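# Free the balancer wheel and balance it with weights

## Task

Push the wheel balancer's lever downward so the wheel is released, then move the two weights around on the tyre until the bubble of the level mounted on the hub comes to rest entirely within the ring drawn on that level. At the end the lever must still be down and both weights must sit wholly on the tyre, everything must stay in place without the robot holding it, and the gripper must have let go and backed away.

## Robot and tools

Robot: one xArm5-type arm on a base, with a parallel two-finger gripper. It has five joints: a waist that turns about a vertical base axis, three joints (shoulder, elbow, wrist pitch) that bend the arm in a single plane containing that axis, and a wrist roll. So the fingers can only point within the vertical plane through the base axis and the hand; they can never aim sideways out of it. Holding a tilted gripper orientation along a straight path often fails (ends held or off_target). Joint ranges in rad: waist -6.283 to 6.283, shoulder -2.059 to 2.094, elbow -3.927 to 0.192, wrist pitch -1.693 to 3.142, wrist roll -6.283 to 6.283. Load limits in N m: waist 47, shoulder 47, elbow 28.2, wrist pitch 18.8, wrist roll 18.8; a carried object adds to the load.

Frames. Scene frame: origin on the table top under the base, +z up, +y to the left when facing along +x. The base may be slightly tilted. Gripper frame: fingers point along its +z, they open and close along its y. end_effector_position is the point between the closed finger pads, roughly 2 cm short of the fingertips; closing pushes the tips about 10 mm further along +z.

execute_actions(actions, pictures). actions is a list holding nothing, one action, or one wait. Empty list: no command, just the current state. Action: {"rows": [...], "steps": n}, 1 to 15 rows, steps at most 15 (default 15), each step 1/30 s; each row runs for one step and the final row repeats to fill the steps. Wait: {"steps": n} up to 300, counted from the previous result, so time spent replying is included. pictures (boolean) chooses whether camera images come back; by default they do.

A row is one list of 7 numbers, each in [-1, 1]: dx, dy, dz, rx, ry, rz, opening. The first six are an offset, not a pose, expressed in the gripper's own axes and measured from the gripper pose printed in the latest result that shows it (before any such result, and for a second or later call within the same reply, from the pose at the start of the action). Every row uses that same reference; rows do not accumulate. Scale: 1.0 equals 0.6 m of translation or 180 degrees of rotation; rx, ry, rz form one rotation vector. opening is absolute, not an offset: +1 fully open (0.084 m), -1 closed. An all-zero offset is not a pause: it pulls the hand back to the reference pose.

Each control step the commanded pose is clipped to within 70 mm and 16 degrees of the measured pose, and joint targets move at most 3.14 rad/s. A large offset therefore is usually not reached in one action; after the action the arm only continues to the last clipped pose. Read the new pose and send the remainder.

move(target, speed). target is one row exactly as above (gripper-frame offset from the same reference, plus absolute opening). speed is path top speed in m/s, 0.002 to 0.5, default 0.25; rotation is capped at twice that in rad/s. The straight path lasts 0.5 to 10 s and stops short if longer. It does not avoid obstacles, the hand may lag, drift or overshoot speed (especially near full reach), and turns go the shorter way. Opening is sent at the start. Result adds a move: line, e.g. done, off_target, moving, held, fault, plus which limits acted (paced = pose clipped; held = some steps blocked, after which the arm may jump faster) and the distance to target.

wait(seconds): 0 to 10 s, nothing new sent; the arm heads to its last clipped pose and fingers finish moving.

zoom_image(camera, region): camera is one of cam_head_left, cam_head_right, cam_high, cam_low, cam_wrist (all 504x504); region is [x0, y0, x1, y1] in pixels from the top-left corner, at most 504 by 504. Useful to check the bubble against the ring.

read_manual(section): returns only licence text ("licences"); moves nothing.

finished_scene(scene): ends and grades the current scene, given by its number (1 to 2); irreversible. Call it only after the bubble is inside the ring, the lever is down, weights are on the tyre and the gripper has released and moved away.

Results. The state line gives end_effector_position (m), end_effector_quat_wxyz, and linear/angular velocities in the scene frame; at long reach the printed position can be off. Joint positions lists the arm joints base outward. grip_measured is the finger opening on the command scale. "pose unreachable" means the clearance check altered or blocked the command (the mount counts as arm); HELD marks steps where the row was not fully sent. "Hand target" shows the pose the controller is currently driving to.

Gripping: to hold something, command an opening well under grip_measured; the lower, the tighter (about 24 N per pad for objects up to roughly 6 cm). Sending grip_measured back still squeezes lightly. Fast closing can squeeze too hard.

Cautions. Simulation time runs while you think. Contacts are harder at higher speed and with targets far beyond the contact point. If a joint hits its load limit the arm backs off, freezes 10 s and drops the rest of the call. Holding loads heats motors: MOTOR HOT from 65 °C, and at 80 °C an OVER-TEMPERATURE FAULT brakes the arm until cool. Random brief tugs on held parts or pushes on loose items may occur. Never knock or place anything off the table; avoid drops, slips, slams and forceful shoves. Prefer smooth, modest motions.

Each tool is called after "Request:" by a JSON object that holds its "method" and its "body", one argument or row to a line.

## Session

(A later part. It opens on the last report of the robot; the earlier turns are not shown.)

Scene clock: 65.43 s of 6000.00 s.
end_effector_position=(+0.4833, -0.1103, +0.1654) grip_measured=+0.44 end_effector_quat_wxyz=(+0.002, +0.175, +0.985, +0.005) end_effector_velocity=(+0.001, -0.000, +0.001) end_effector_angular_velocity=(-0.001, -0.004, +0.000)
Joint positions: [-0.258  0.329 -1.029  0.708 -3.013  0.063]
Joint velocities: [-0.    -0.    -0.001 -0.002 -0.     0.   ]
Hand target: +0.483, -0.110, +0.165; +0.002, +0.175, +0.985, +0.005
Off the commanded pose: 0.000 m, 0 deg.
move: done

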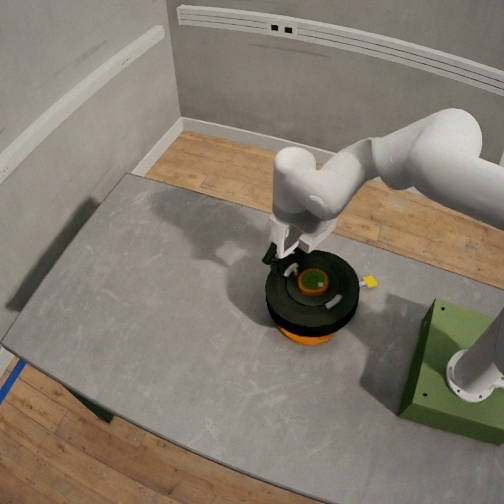

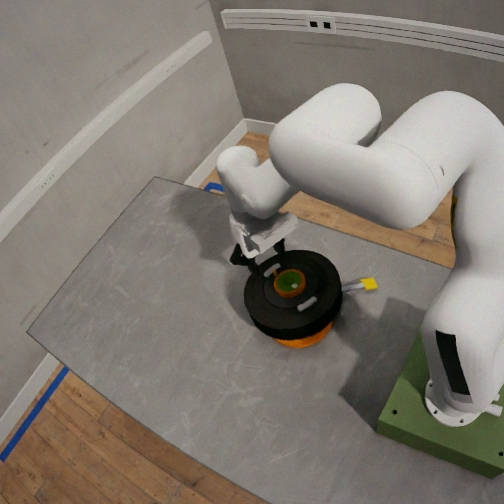

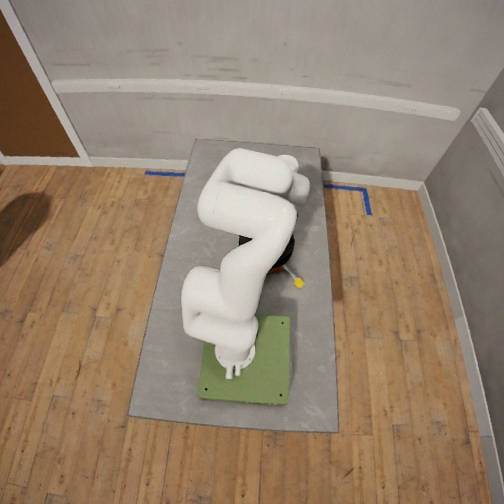

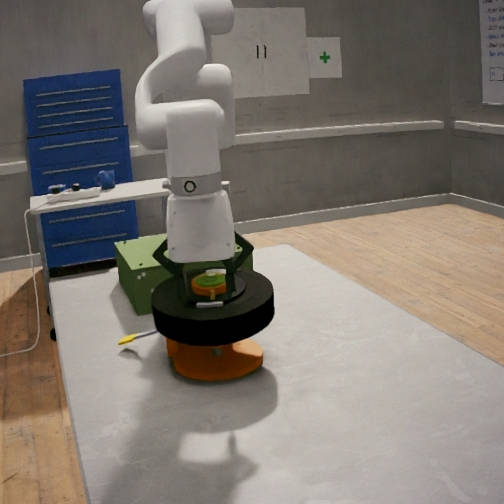

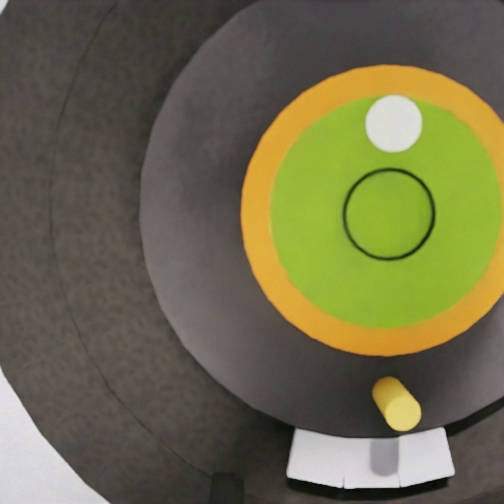

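Request:
{"method": "move", "body": {
  "target": [0,0,0.024,0,0,0,0.45],
  "speed": 0.012
}}

Request:
{"method": "execute_actions", "body": {
  "actions": [
    {"rows":[[0,0,0,0,0,0,0.4],[0,0,0,0,0,0,0.35],[0,0,0,0,0,0,0.3],[0,0,0,0,0,0,0.25],[0,0,0,0,0,0,0.2],[0,0,0,0,0,0,0.16],[0,0,0,0,0,0,0.12],[0,0,0,0,0,0,0.09],[0,0,0,0,0,0,0.06],[0,0,0,0,0,0,0.03],[0,0,0,0,0,0,0.0],[0,0,0,0,0,0,-0.02],[0,0,0,0,0,0,-0.04],[0,0,0,0,0,0,-0.06],[0,0,0,0,0,0,-0.08]],"steps":15}
  ],
  "pictures": false
}}

Request:
{"method": "execute_actions", "body": {
  "actions": [
    {"rows":[[0,0,0,0,0,0,-0.1],[0,0,0,0,0,0,-0.13],[0,0,0,0,0,0,-0.16],[0,0,0,0,0,0,-0.2],[0,0,0,0,0,0,-0.24],[0,0,0,0,0,0,-0.28],[0,0,0,0,0,0,-0.32],[0,0,0,0,0,0,-0.35]],"steps":11}
  ]
}}

Scene clock: 72.73 s of 6000.00 s.
end_effector_position=(+0.4834, -0.1102, +0.1511) grip_measured=+0.44 end_effector_quat_wxyz=(+0.002, +0.175, +0.985, +0.005) end_effector_velocity=(+0.000, -0.000, +0.000) end_effector_angular_velocity=(-0.000, -0.002, -0.000)
Joint positions: [-0.258  0.36  -1.024  0.672 -3.013  0.063]
Joint velocities: [-0.     0.     0.    -0.003 -0.    -0.   ]
Hand target: +0.483, -0.110, +0.151; +0.002, +0.175, +0.985, +0.005
Off the commanded pose: 0.000 m, 0 deg.
After step 90, 2.90 s passed at rest.
move: done

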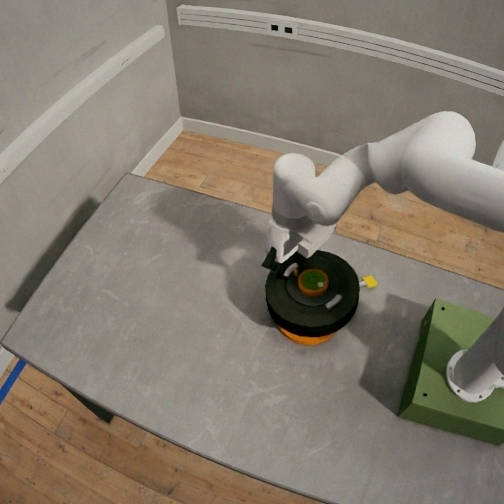

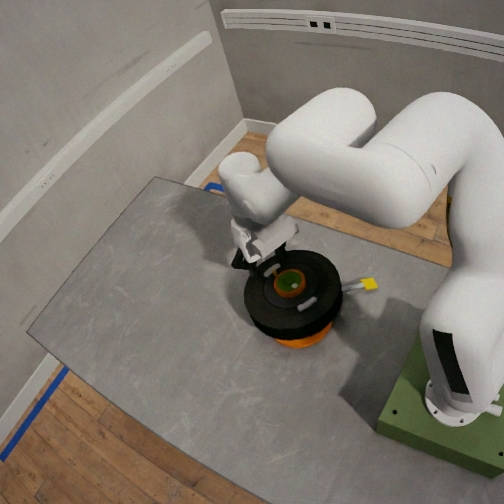

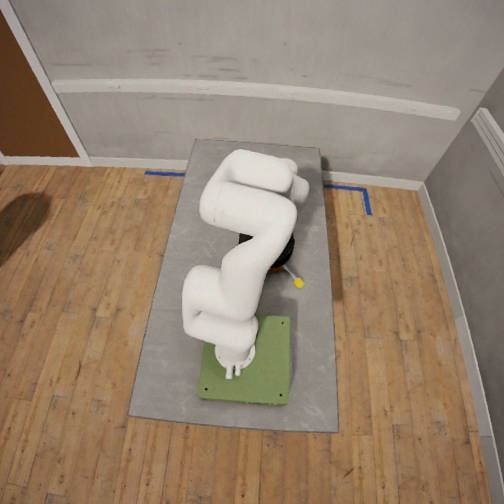

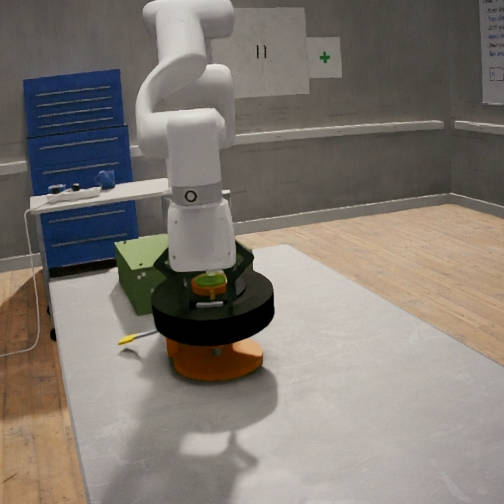

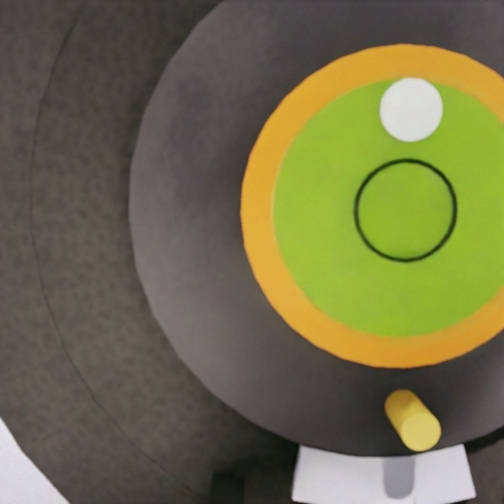

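Scene clock: 73.23 s of 6000.00 s.
end_effector_position=(+0.4837, -0.1102, +0.1514) grip_measured=-0.07 end_effector_quat_wxyz=(+0.002, +0.175, +0.985, +0.005) end_effector_velocity=(+0.000, +0.000, +0.001) end_effector_angular_velocity=(-0.000, -0.001, +0.000)
Joint positions: [-0.258  0.36  -1.024  0.672 -3.013  0.041]
Joint velocities: [ 0.    -0.002  0.001  0.001 -0.    -0.019]
Hand target: +0.483, -0.110, +0.151; +0.002, +0.175, +0.985, +0.005
Off the commanded pose: 0.000 m, 0 deg.
Steps of this call (steps 1 to 15: all 15 steps of this action). Readings (end_effector_position):
1: (+0.4834, -0.1102, +0.1511)
2: (+0.4835, -0.1102, +0.1511)
4: (+0.4835, -0.1102, +0.1511)
8: (+0.4834, -0.1102, +0.1511)
15: the state above

Scene clock: 73.60 s of 6000.00 s.
end_effector_position=(+0.4837, -0.1102, +0.1514) grip_measured=-0.09 end_effector_quat_wxyz=(+0.002, +0.175, +0.985, +0.005) end_effector_velocity=(+0.001, -0.000, +0.000) end_effector_angular_velocity=(-0.000, -0.001, +0.000)
Joint positions: [-0.258  0.36  -1.024  0.672 -3.013  0.04 ]
Joint velocities: [ 0.     0.001 -0.002  0.     0.     0.   ]
Hand target: +0.484, -0.110, +0.151; +0.002, +0.175, +0.985, +0.005
Off the commanded pose: 0.000 m, 0 deg.
Steps of this call (steps 1 to 11: all 11 steps of this action). Readings (end_effector_position):
1: (+0.4837, -0.1102, +0.1514)
2: (+0.4838, -0.1102, +0.1515)
4: (+0.4837, -0.1101, +0.1515)
8: (+0.4837, -0.1102, +0.1515)
11: the state above

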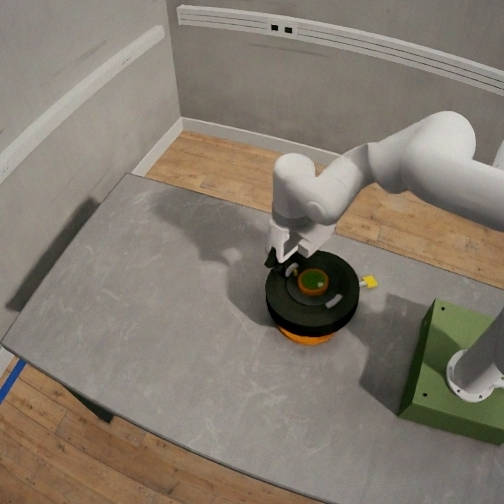

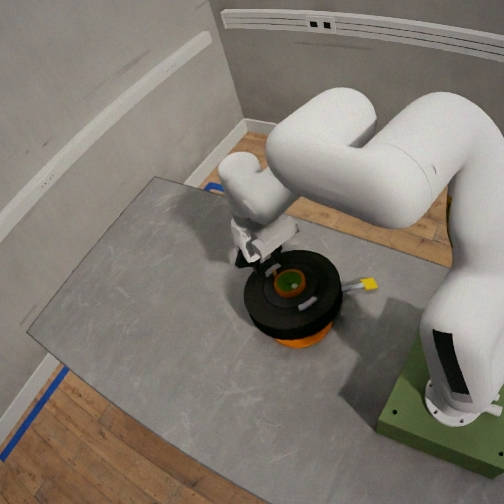

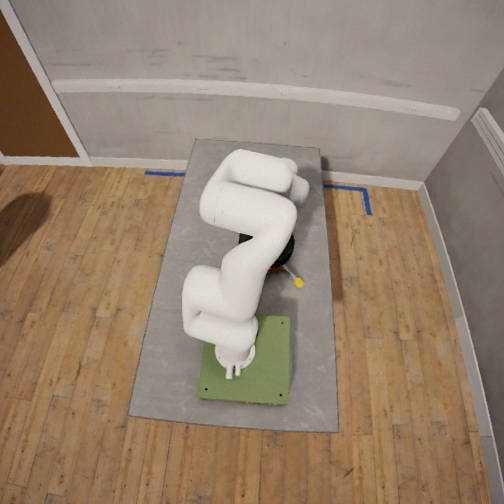

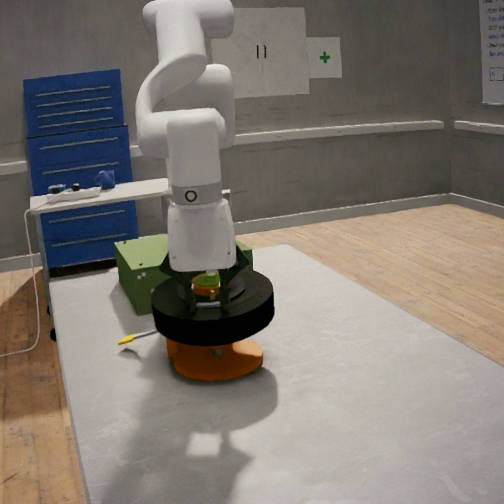

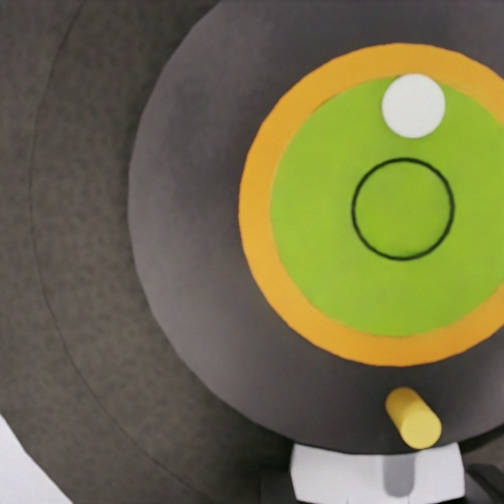

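Request:
{"method": "move", "body": {
  "target": [0,0,-0.025,0,0,0,-0.35],
  "speed": 0.02
}}

Request:
{"method": "move", "body": {
  "target": [0.015,0.052,-0.19,0,0,0,-0.35],
  "speed": 0.1
}}

Request:
{"method": "wait", "body": {
  "seconds": 2
}}

Scene clock: 77.43 s of 6000.00 s.
end_effector_position=(+0.4836, -0.1103, +0.1664) grip_measured=-0.09 end_effector_quat_wxyz=(+0.002, +0.175, +0.985, +0.005) end_effector_velocity=(-0.001, +0.000, -0.001) end_effector_angular_velocity=(+0.001, +0.004, -0.000)
Joint positions: [-0.258  0.328 -1.029  0.709 -3.013  0.04 ]
Joint velocities: [-0.    -0.     0.002  0.003  0.    -0.   ]
Hand target: +0.484, -0.110, +0.166; +0.002, +0.175, +0.985, +0.005
Off the commanded pose: 0.000 m, 0 deg.
move: done

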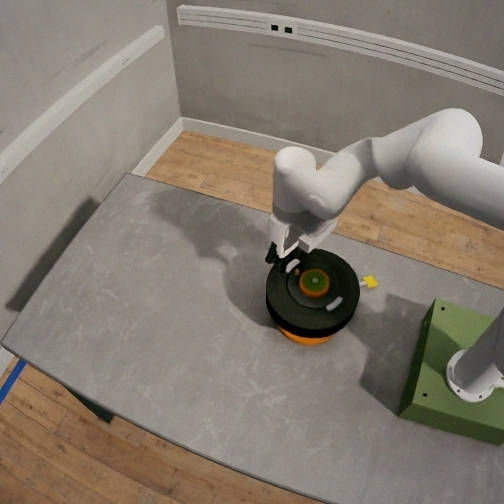

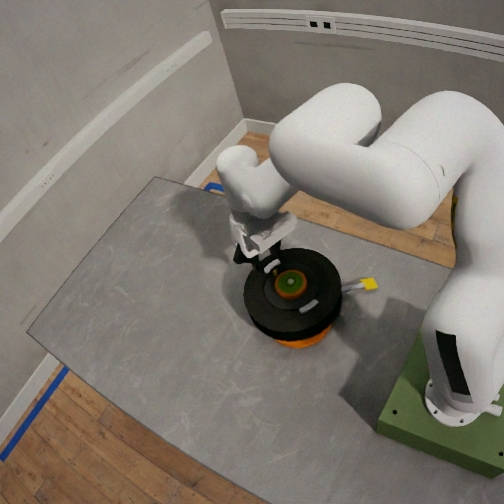

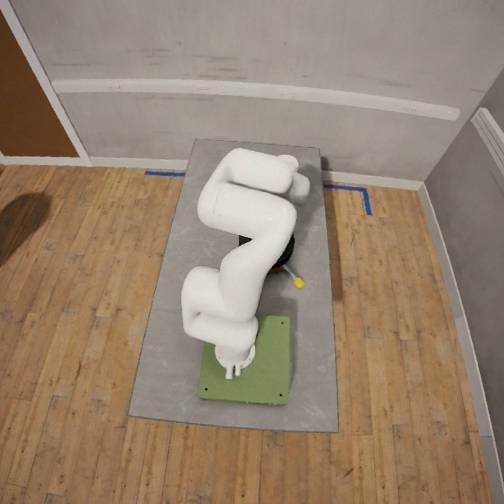

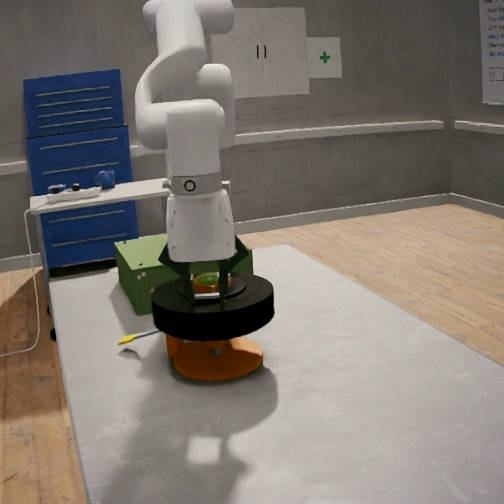

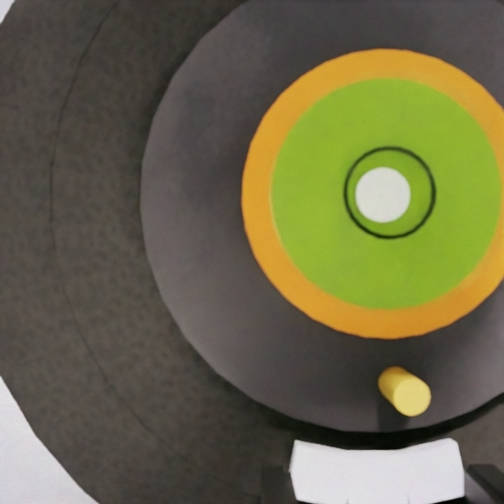

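Scene clock: 78.97 s of 6000.00 s.
end_effector_position=(+0.4847, -0.0789, +0.2802) grip_measured=-0.09 end_effector_quat_wxyz=(+0.002, +0.175, +0.985, +0.005) end_effector_velocity=(+0.000, +0.000, +0.002) end_effector_angular_velocity=(-0.000, -0.000, -0.000)
Joint positions: [-0.193  0.129 -1.125  1.005 -2.948  0.04 ]
Joint velocities: [ 0.001 -0.001 -0.003  0.004  0.001 -0.   ]
Hand target: +0.485, -0.079, +0.281; +0.002, +0.175, +0.985, +0.005
Off the commanded pose: 0.001 m, 0 deg.
move: done

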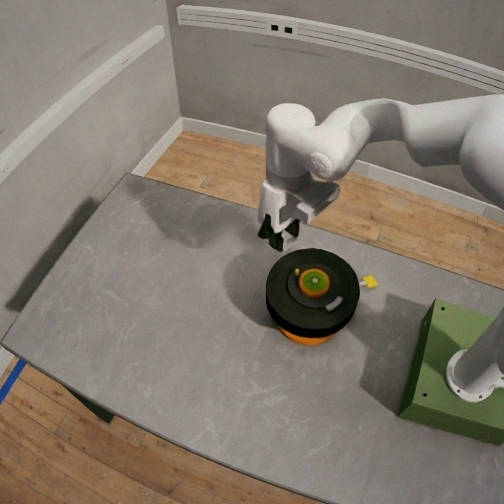

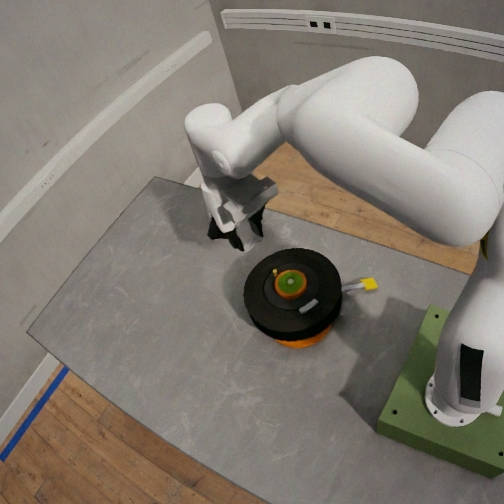

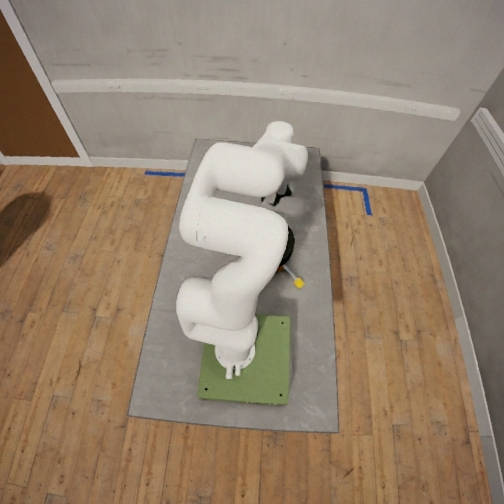

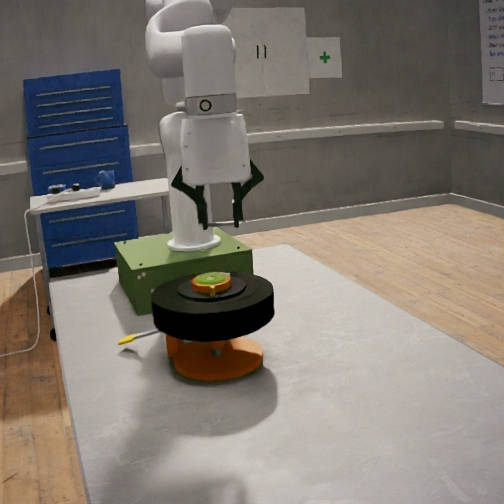

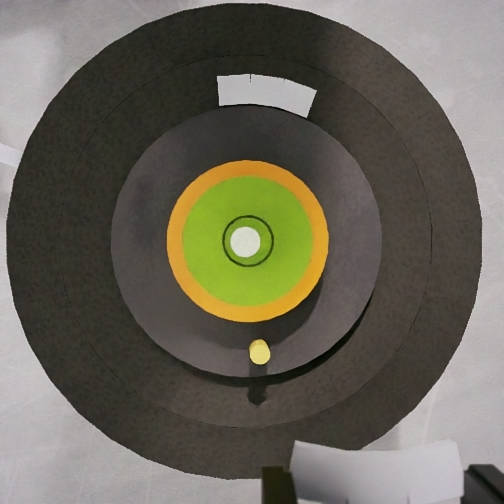

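Scene clock: 80.97 s of 6000.00 s.
end_effector_position=(+0.4850, -0.0788, +0.2807) grip_measured=-0.09 end_effector_quat_wxyz=(+0.002, +0.175, +0.985, +0.005) end_effector_velocity=(-0.000, +0.000, +0.000) end_effector_angular_velocity=(-0.000, -0.000, +0.000)
Joint positions: [-0.193  0.128 -1.126  1.005 -2.948  0.04 ]
Joint velocities: [ 0.    -0.001  0.     0.    -0.     0.   ]
Hand target: +0.485, -0.079, +0.281; +0.002, +0.175, +0.985, +0.005
Off the commanded pose: 0.000 m, 0 deg.
Steps of this call (steps 1 to 60: nothing new was sent). Readings (end_effector_position):
1: (+0.4848, -0.0789, +0.2803)
2: (+0.4848, -0.0789, +0.2803)
4: (+0.4849, -0.0788, +0.2805)
8: (+0.4850, -0.0788, +0.2806)
60: the state above

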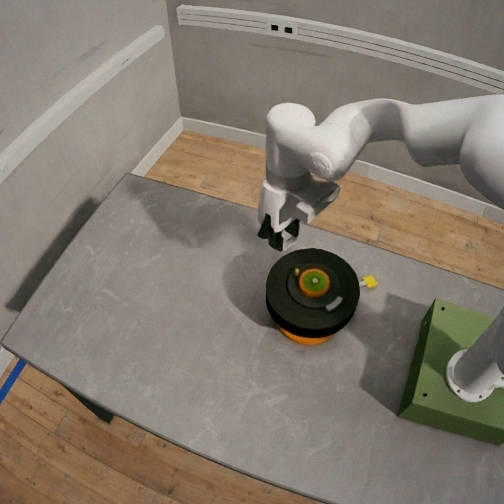

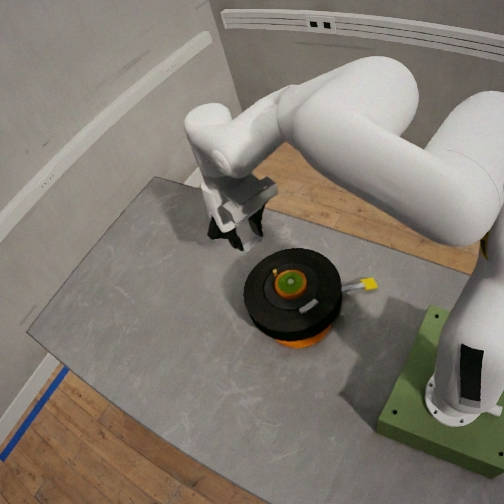

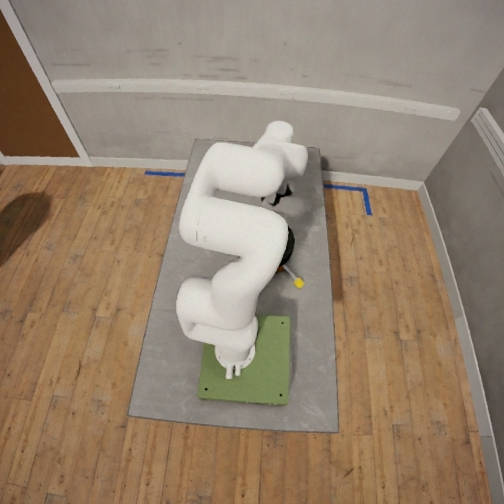

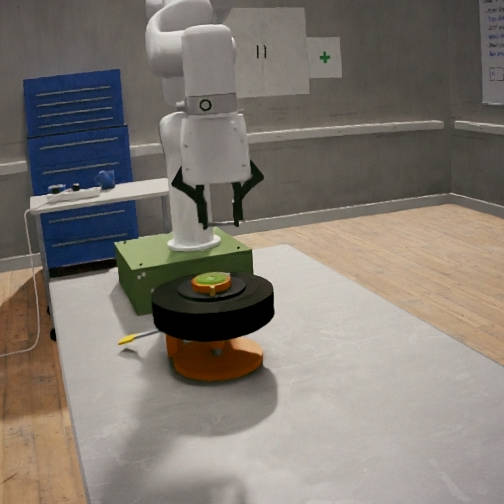

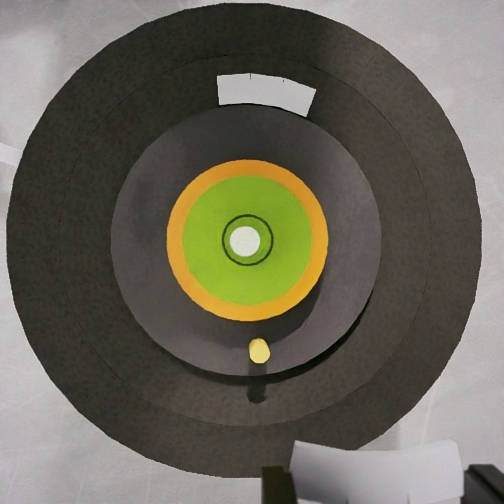

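Request:
{"method": "move", "body": {
  "target": [0.198,-0.164,0.168,0,0,0.696,-0.35],
  "speed": 0.25
}}

Scene clock: 96.37 s of 6000.00 s.
end_effector_position=(+0.3406, -0.1299, +0.1786) grip_measured=-0.09 end_effector_quat_wxyz=(-0.003, +0.955, +0.298, +0.005) end_effector_velocity=(+0.000, -0.000, +0.000) end_effector_angular_velocity=(-0.000, -0.001, -0.004)
Joint positions: [-0.397 -0.088 -0.534  0.629 -0.966  0.04 ]
Joint velocities: [-0.    -0.     0.    -0.001  0.004  0.   ]
Hand target: +0.340, -0.130, +0.179; -0.004, +0.955, +0.297, +0.004
Off the commanded pose: 0.000 m, 0 deg.
After step 90, 7.60 s passed at rest.
move: done

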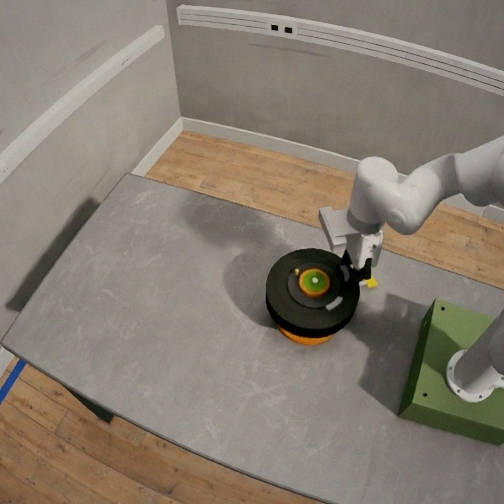

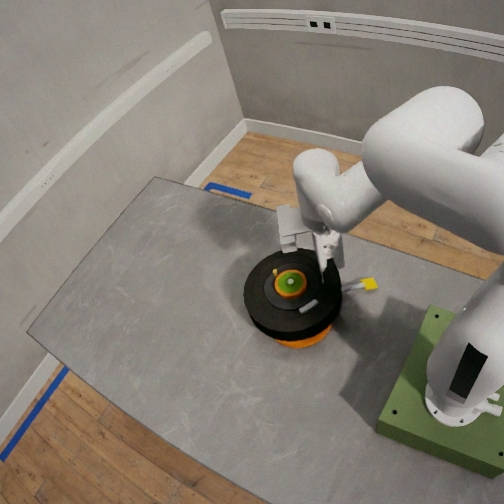

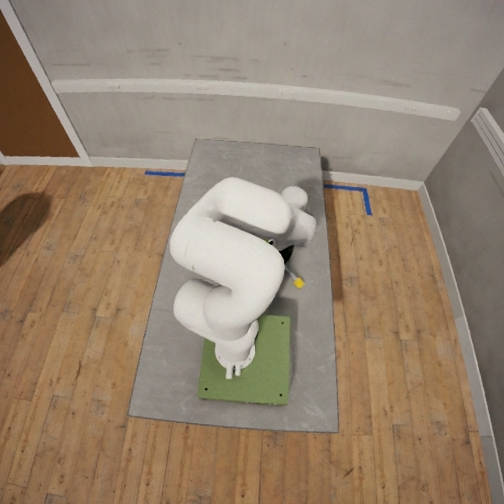

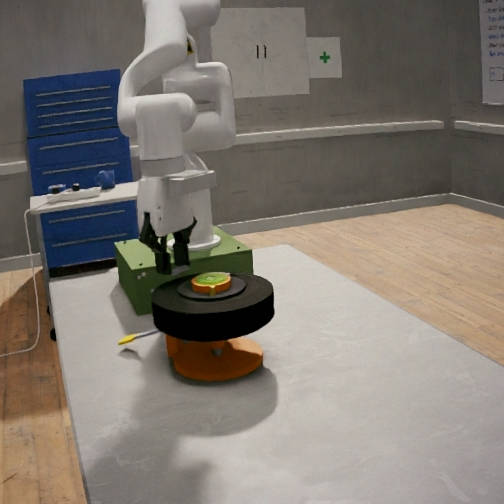

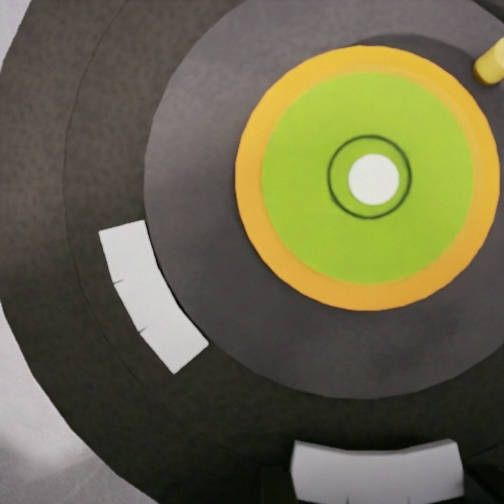

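Request:
{"method": "move", "body": {
  "target": [0.01,0,0.03,0,0,0,-0.35],
  "speed": 0.03
}}

Request:
{"method": "move", "body": {
  "target": [0,0,0.007,0,0,0,-0.35],
  "speed": 0.005
}}

Scene clock: 102.17 s of 6000.00 s.
end_effector_position=(+0.3457, -0.1263, +0.1608) grip_measured=-0.09 end_effector_quat_wxyz=(-0.003, +0.955, +0.298, +0.005) end_effector_velocity=(+0.002, -0.000, +0.000) end_effector_angular_velocity=(-0.001, -0.004, -0.000)
Joint positions: [-0.384 -0.025 -0.536  0.568 -0.953  0.04 ]
Joint velocities: [ 0.001  0.002 -0.002 -0.005  0.001  0.   ]
Hand target: +0.346, -0.126, +0.161; -0.003, +0.955, +0.298, +0.005
Off the commanded pose: 0.000 m, 0 deg.
After step 90, 1.90 s passed at rest.
move: done

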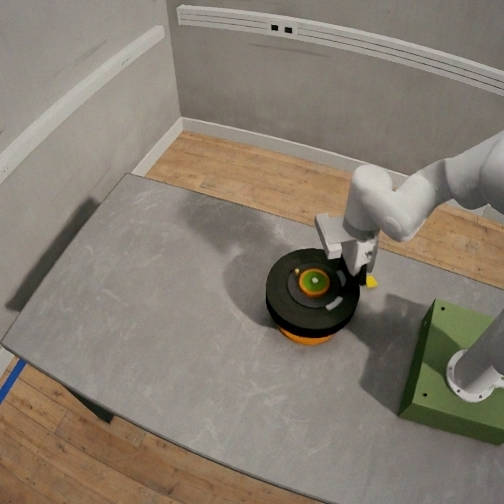

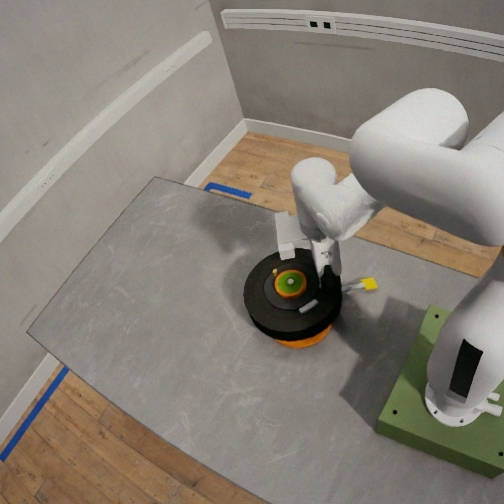

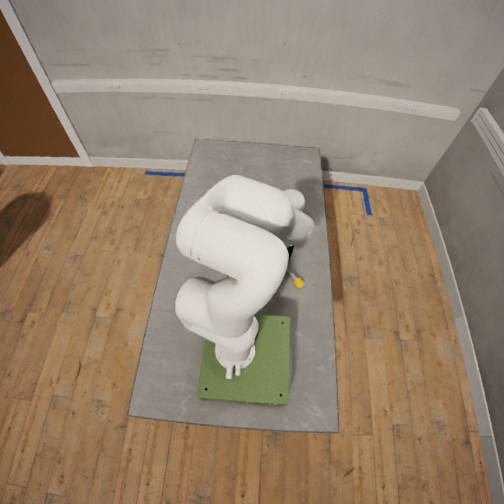

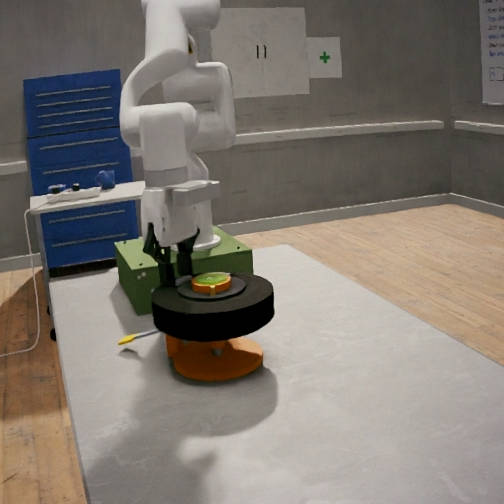

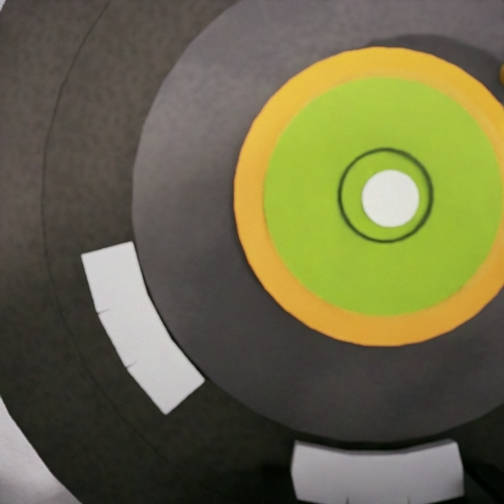

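Scene clock: 103.23 s of 6000.00 s.
end_effector_position=(+0.3457, -0.1263, +0.1566) grip_measured=-0.09 end_effector_quat_wxyz=(-0.003, +0.955, +0.298, +0.005) end_effector_velocity=(+0.000, -0.000, +0.000) end_effector_angular_velocity=(-0.001, -0.002, -0.000)
Joint positions: [-0.384 -0.012 -0.534  0.553 -0.953  0.04 ]
Joint velocities: [-0.     0.    -0.    -0.002  0.     0.   ]
Hand target: +0.346, -0.126, +0.157; -0.003, +0.955, +0.298, +0.005
Off the commanded pose: 0.000 m, 0 deg.
move: done

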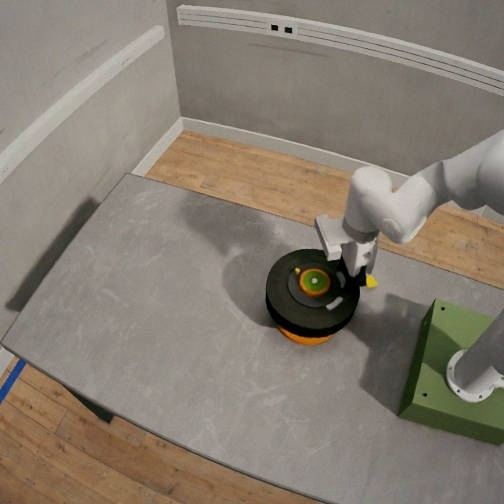

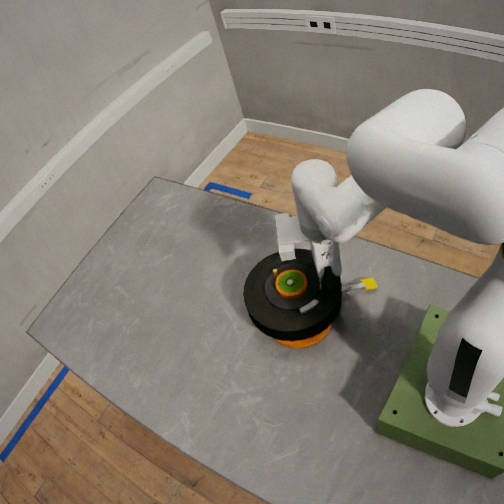

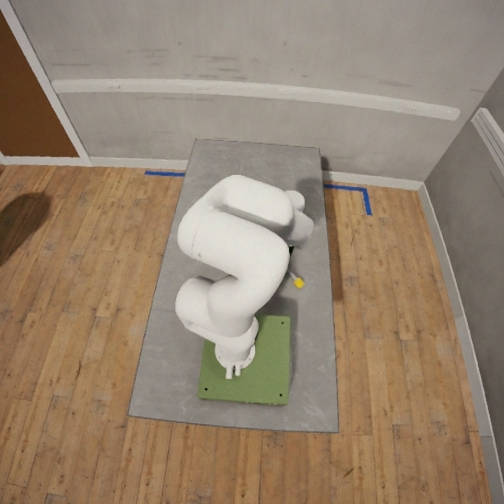

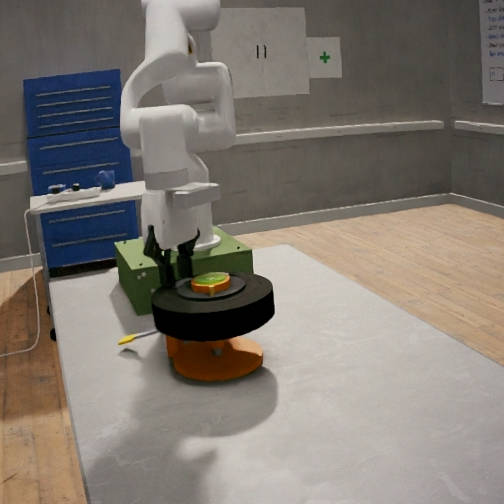

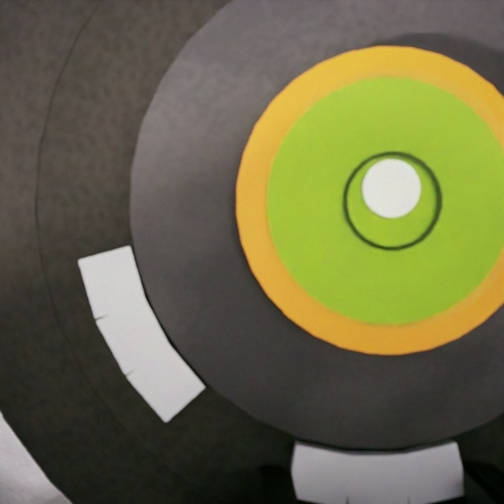

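Request:
{"method": "execute_actions", "body": {
  "actions": [
    {"rows":[[0,0,0,0,0,0,-0.25],[0,0,0,0,0,0,-0.18],[0,0,0,0,0,0,-0.12],[0,0,0,0,0,0,-0.08],[0,0,0,0,0,0,-0.05],[0,0,0,0,0,0,-0.02],[0,0,0,0,0,0,0.02],[0,0,0,0,0,0,0.06],[0,0,0,0,0,0,0.1],[0,0,0,0,0,0,0.15],[0,0,0,0,0,0,0.2],[0,0,0,0,0,0,0.25],[0,0,0,0,0,0,0.3],[0,0,0,0,0,0,0.3]],"steps":14}
  ],
  "pictures": false
}}

Request:
{"method": "move", "body": {
  "target": [0,0,-0.045,0,0,0,0.3],
  "speed": 0.05
}}

Scene clock: 107.73 s of 6000.00 s.
end_effector_position=(+0.3457, -0.1263, +0.1566) grip_measured=+0.28 end_effector_quat_wxyz=(-0.003, +0.955, +0.298, +0.005) end_effector_velocity=(+0.000, -0.000, -0.000) end_effector_angular_velocity=(-0.000, -0.000, +0.000)
Joint positions: [-0.384 -0.012 -0.534  0.553 -0.953  0.056]
Joint velocities: [ 0.     0.001 -0.    -0.001 -0.     0.022]
Hand target: +0.346, -0.126, +0.157; -0.003, +0.955, +0.298, +0.005
Off the commanded pose: 0.000 m, 0 deg.
Steps of this call (steps 1 to 90: nothing new was sent; then 1.03 s passed at rest; steps 91 to 104: all 14 steps of this action). Readings (end_effector_position):
91: (+0.3457, -0.1263, +0.1566)
92: (+0.3457, -0.1263, +0.1566)
94: (+0.3457, -0.1263, +0.1566)
98: (+0.3457, -0.1263, +0.1566)
104: the state above

Scene clock: 108.80 s of 6000.00 s.
end_effector_position=(+0.3453, -0.1265, +0.1834) grip_measured=+0.29 end_effector_quat_wxyz=(-0.004, +0.955, +0.298, +0.004) end_effector_velocity=(-0.001, +0.000, -0.000) end_effector_angular_velocity=(+0.001, +0.004, -0.000)
Joint positions: [-0.384 -0.09  -0.55   0.647 -0.953  0.056]
Joint velocities: [-0.    -0.001  0.001  0.004 -0.    -0.   ]
Hand target: +0.345, -0.127, +0.184; -0.003, +0.955, +0.298, +0.005
Off the commanded pose: 0.000 m, 0 deg.
move: done

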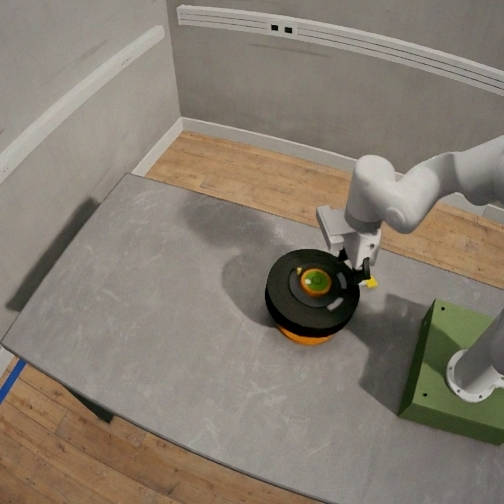

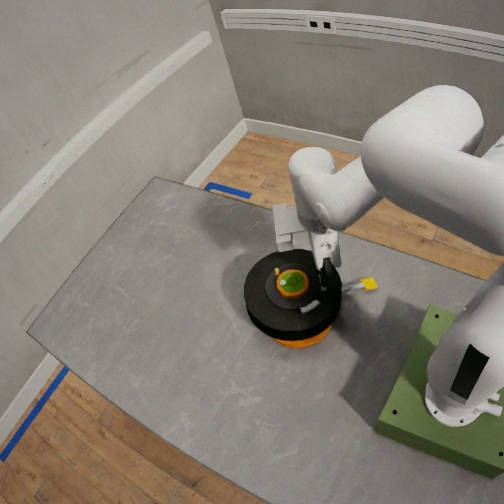

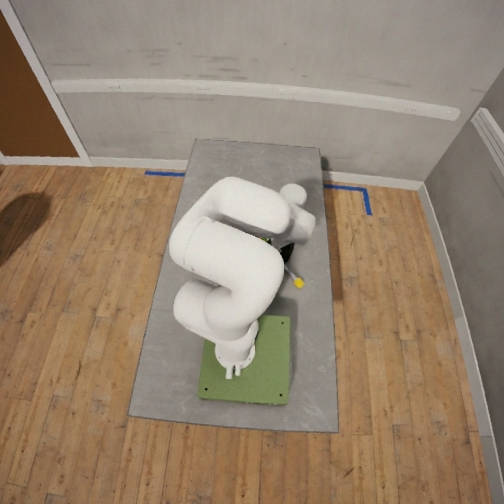

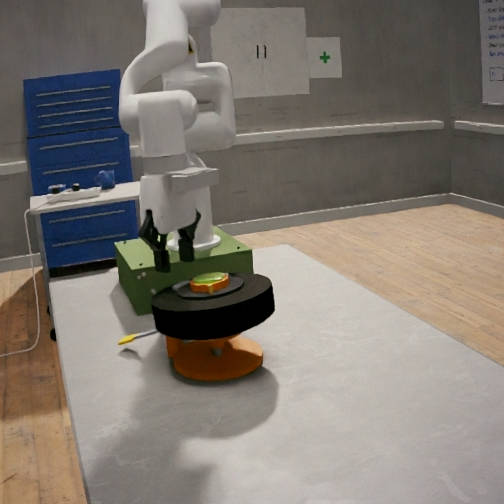

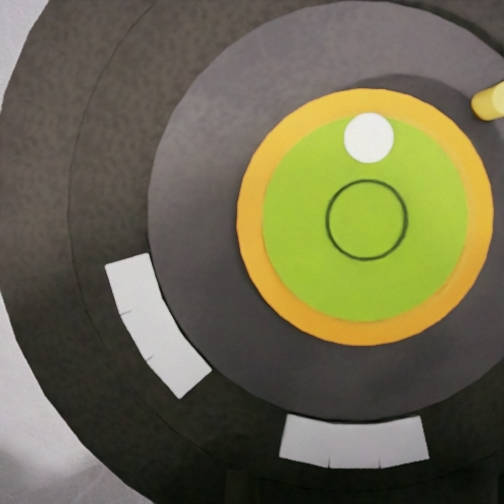

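Request:
{"method": "move", "body": {
  "target": [0.067,-0.1163,0.01,0,0,0.339,0.45],
  "speed": 0.2
}}

Scene clock: 117.33 s of 6000.00 s.
end_effector_position=(+0.3387, -0.0462, +0.1781) grip_measured=+0.44 end_effector_quat_wxyz=(-0.005, +0.974, -0.228, +0.002) end_effector_velocity=(+0.000, +0.000, +0.000) end_effector_angular_velocity=(+0.000, -0.000, -0.004)
Joint positions: [-0.169 -0.158 -0.455  0.62   0.327  0.063]
Joint velocities: [ 0.001 -0.    -0.     0.001  0.005 -0.   ]
Hand target: +0.339, -0.046, +0.178; -0.005, +0.974, -0.228, +0.002
Off the commanded pose: 0.000 m, 0 deg.
After step 90, 2.47 s passed at rest.
move: done

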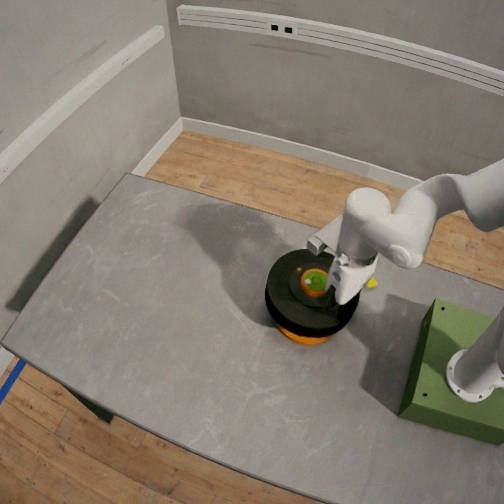

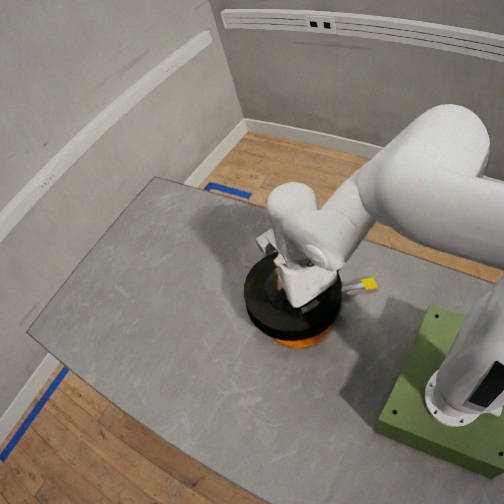

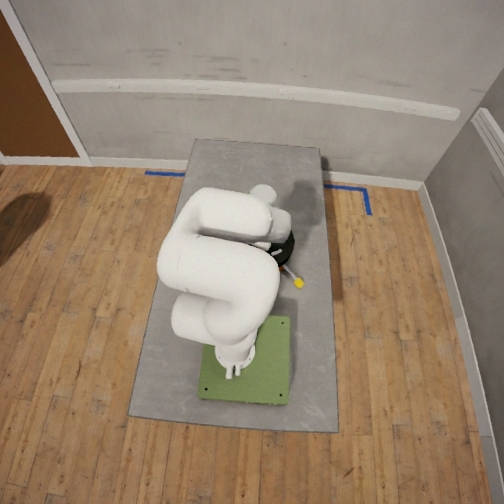

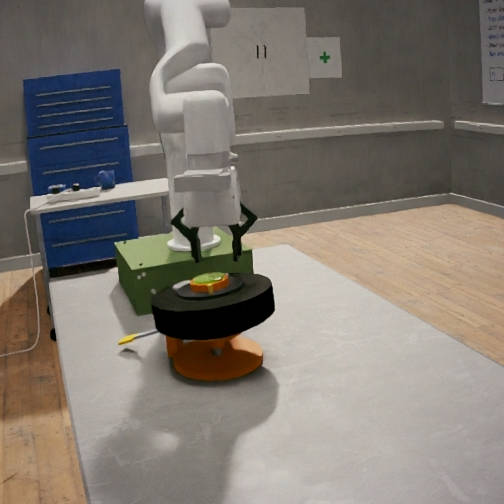

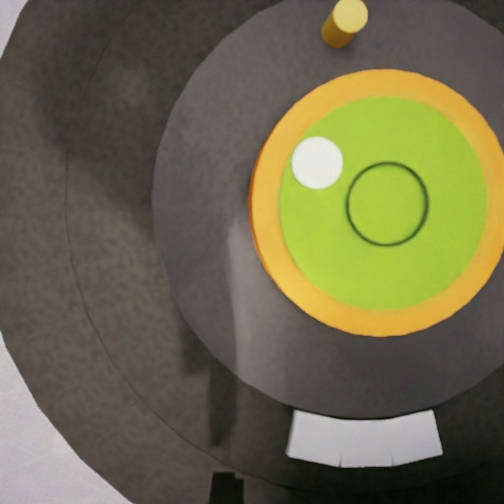

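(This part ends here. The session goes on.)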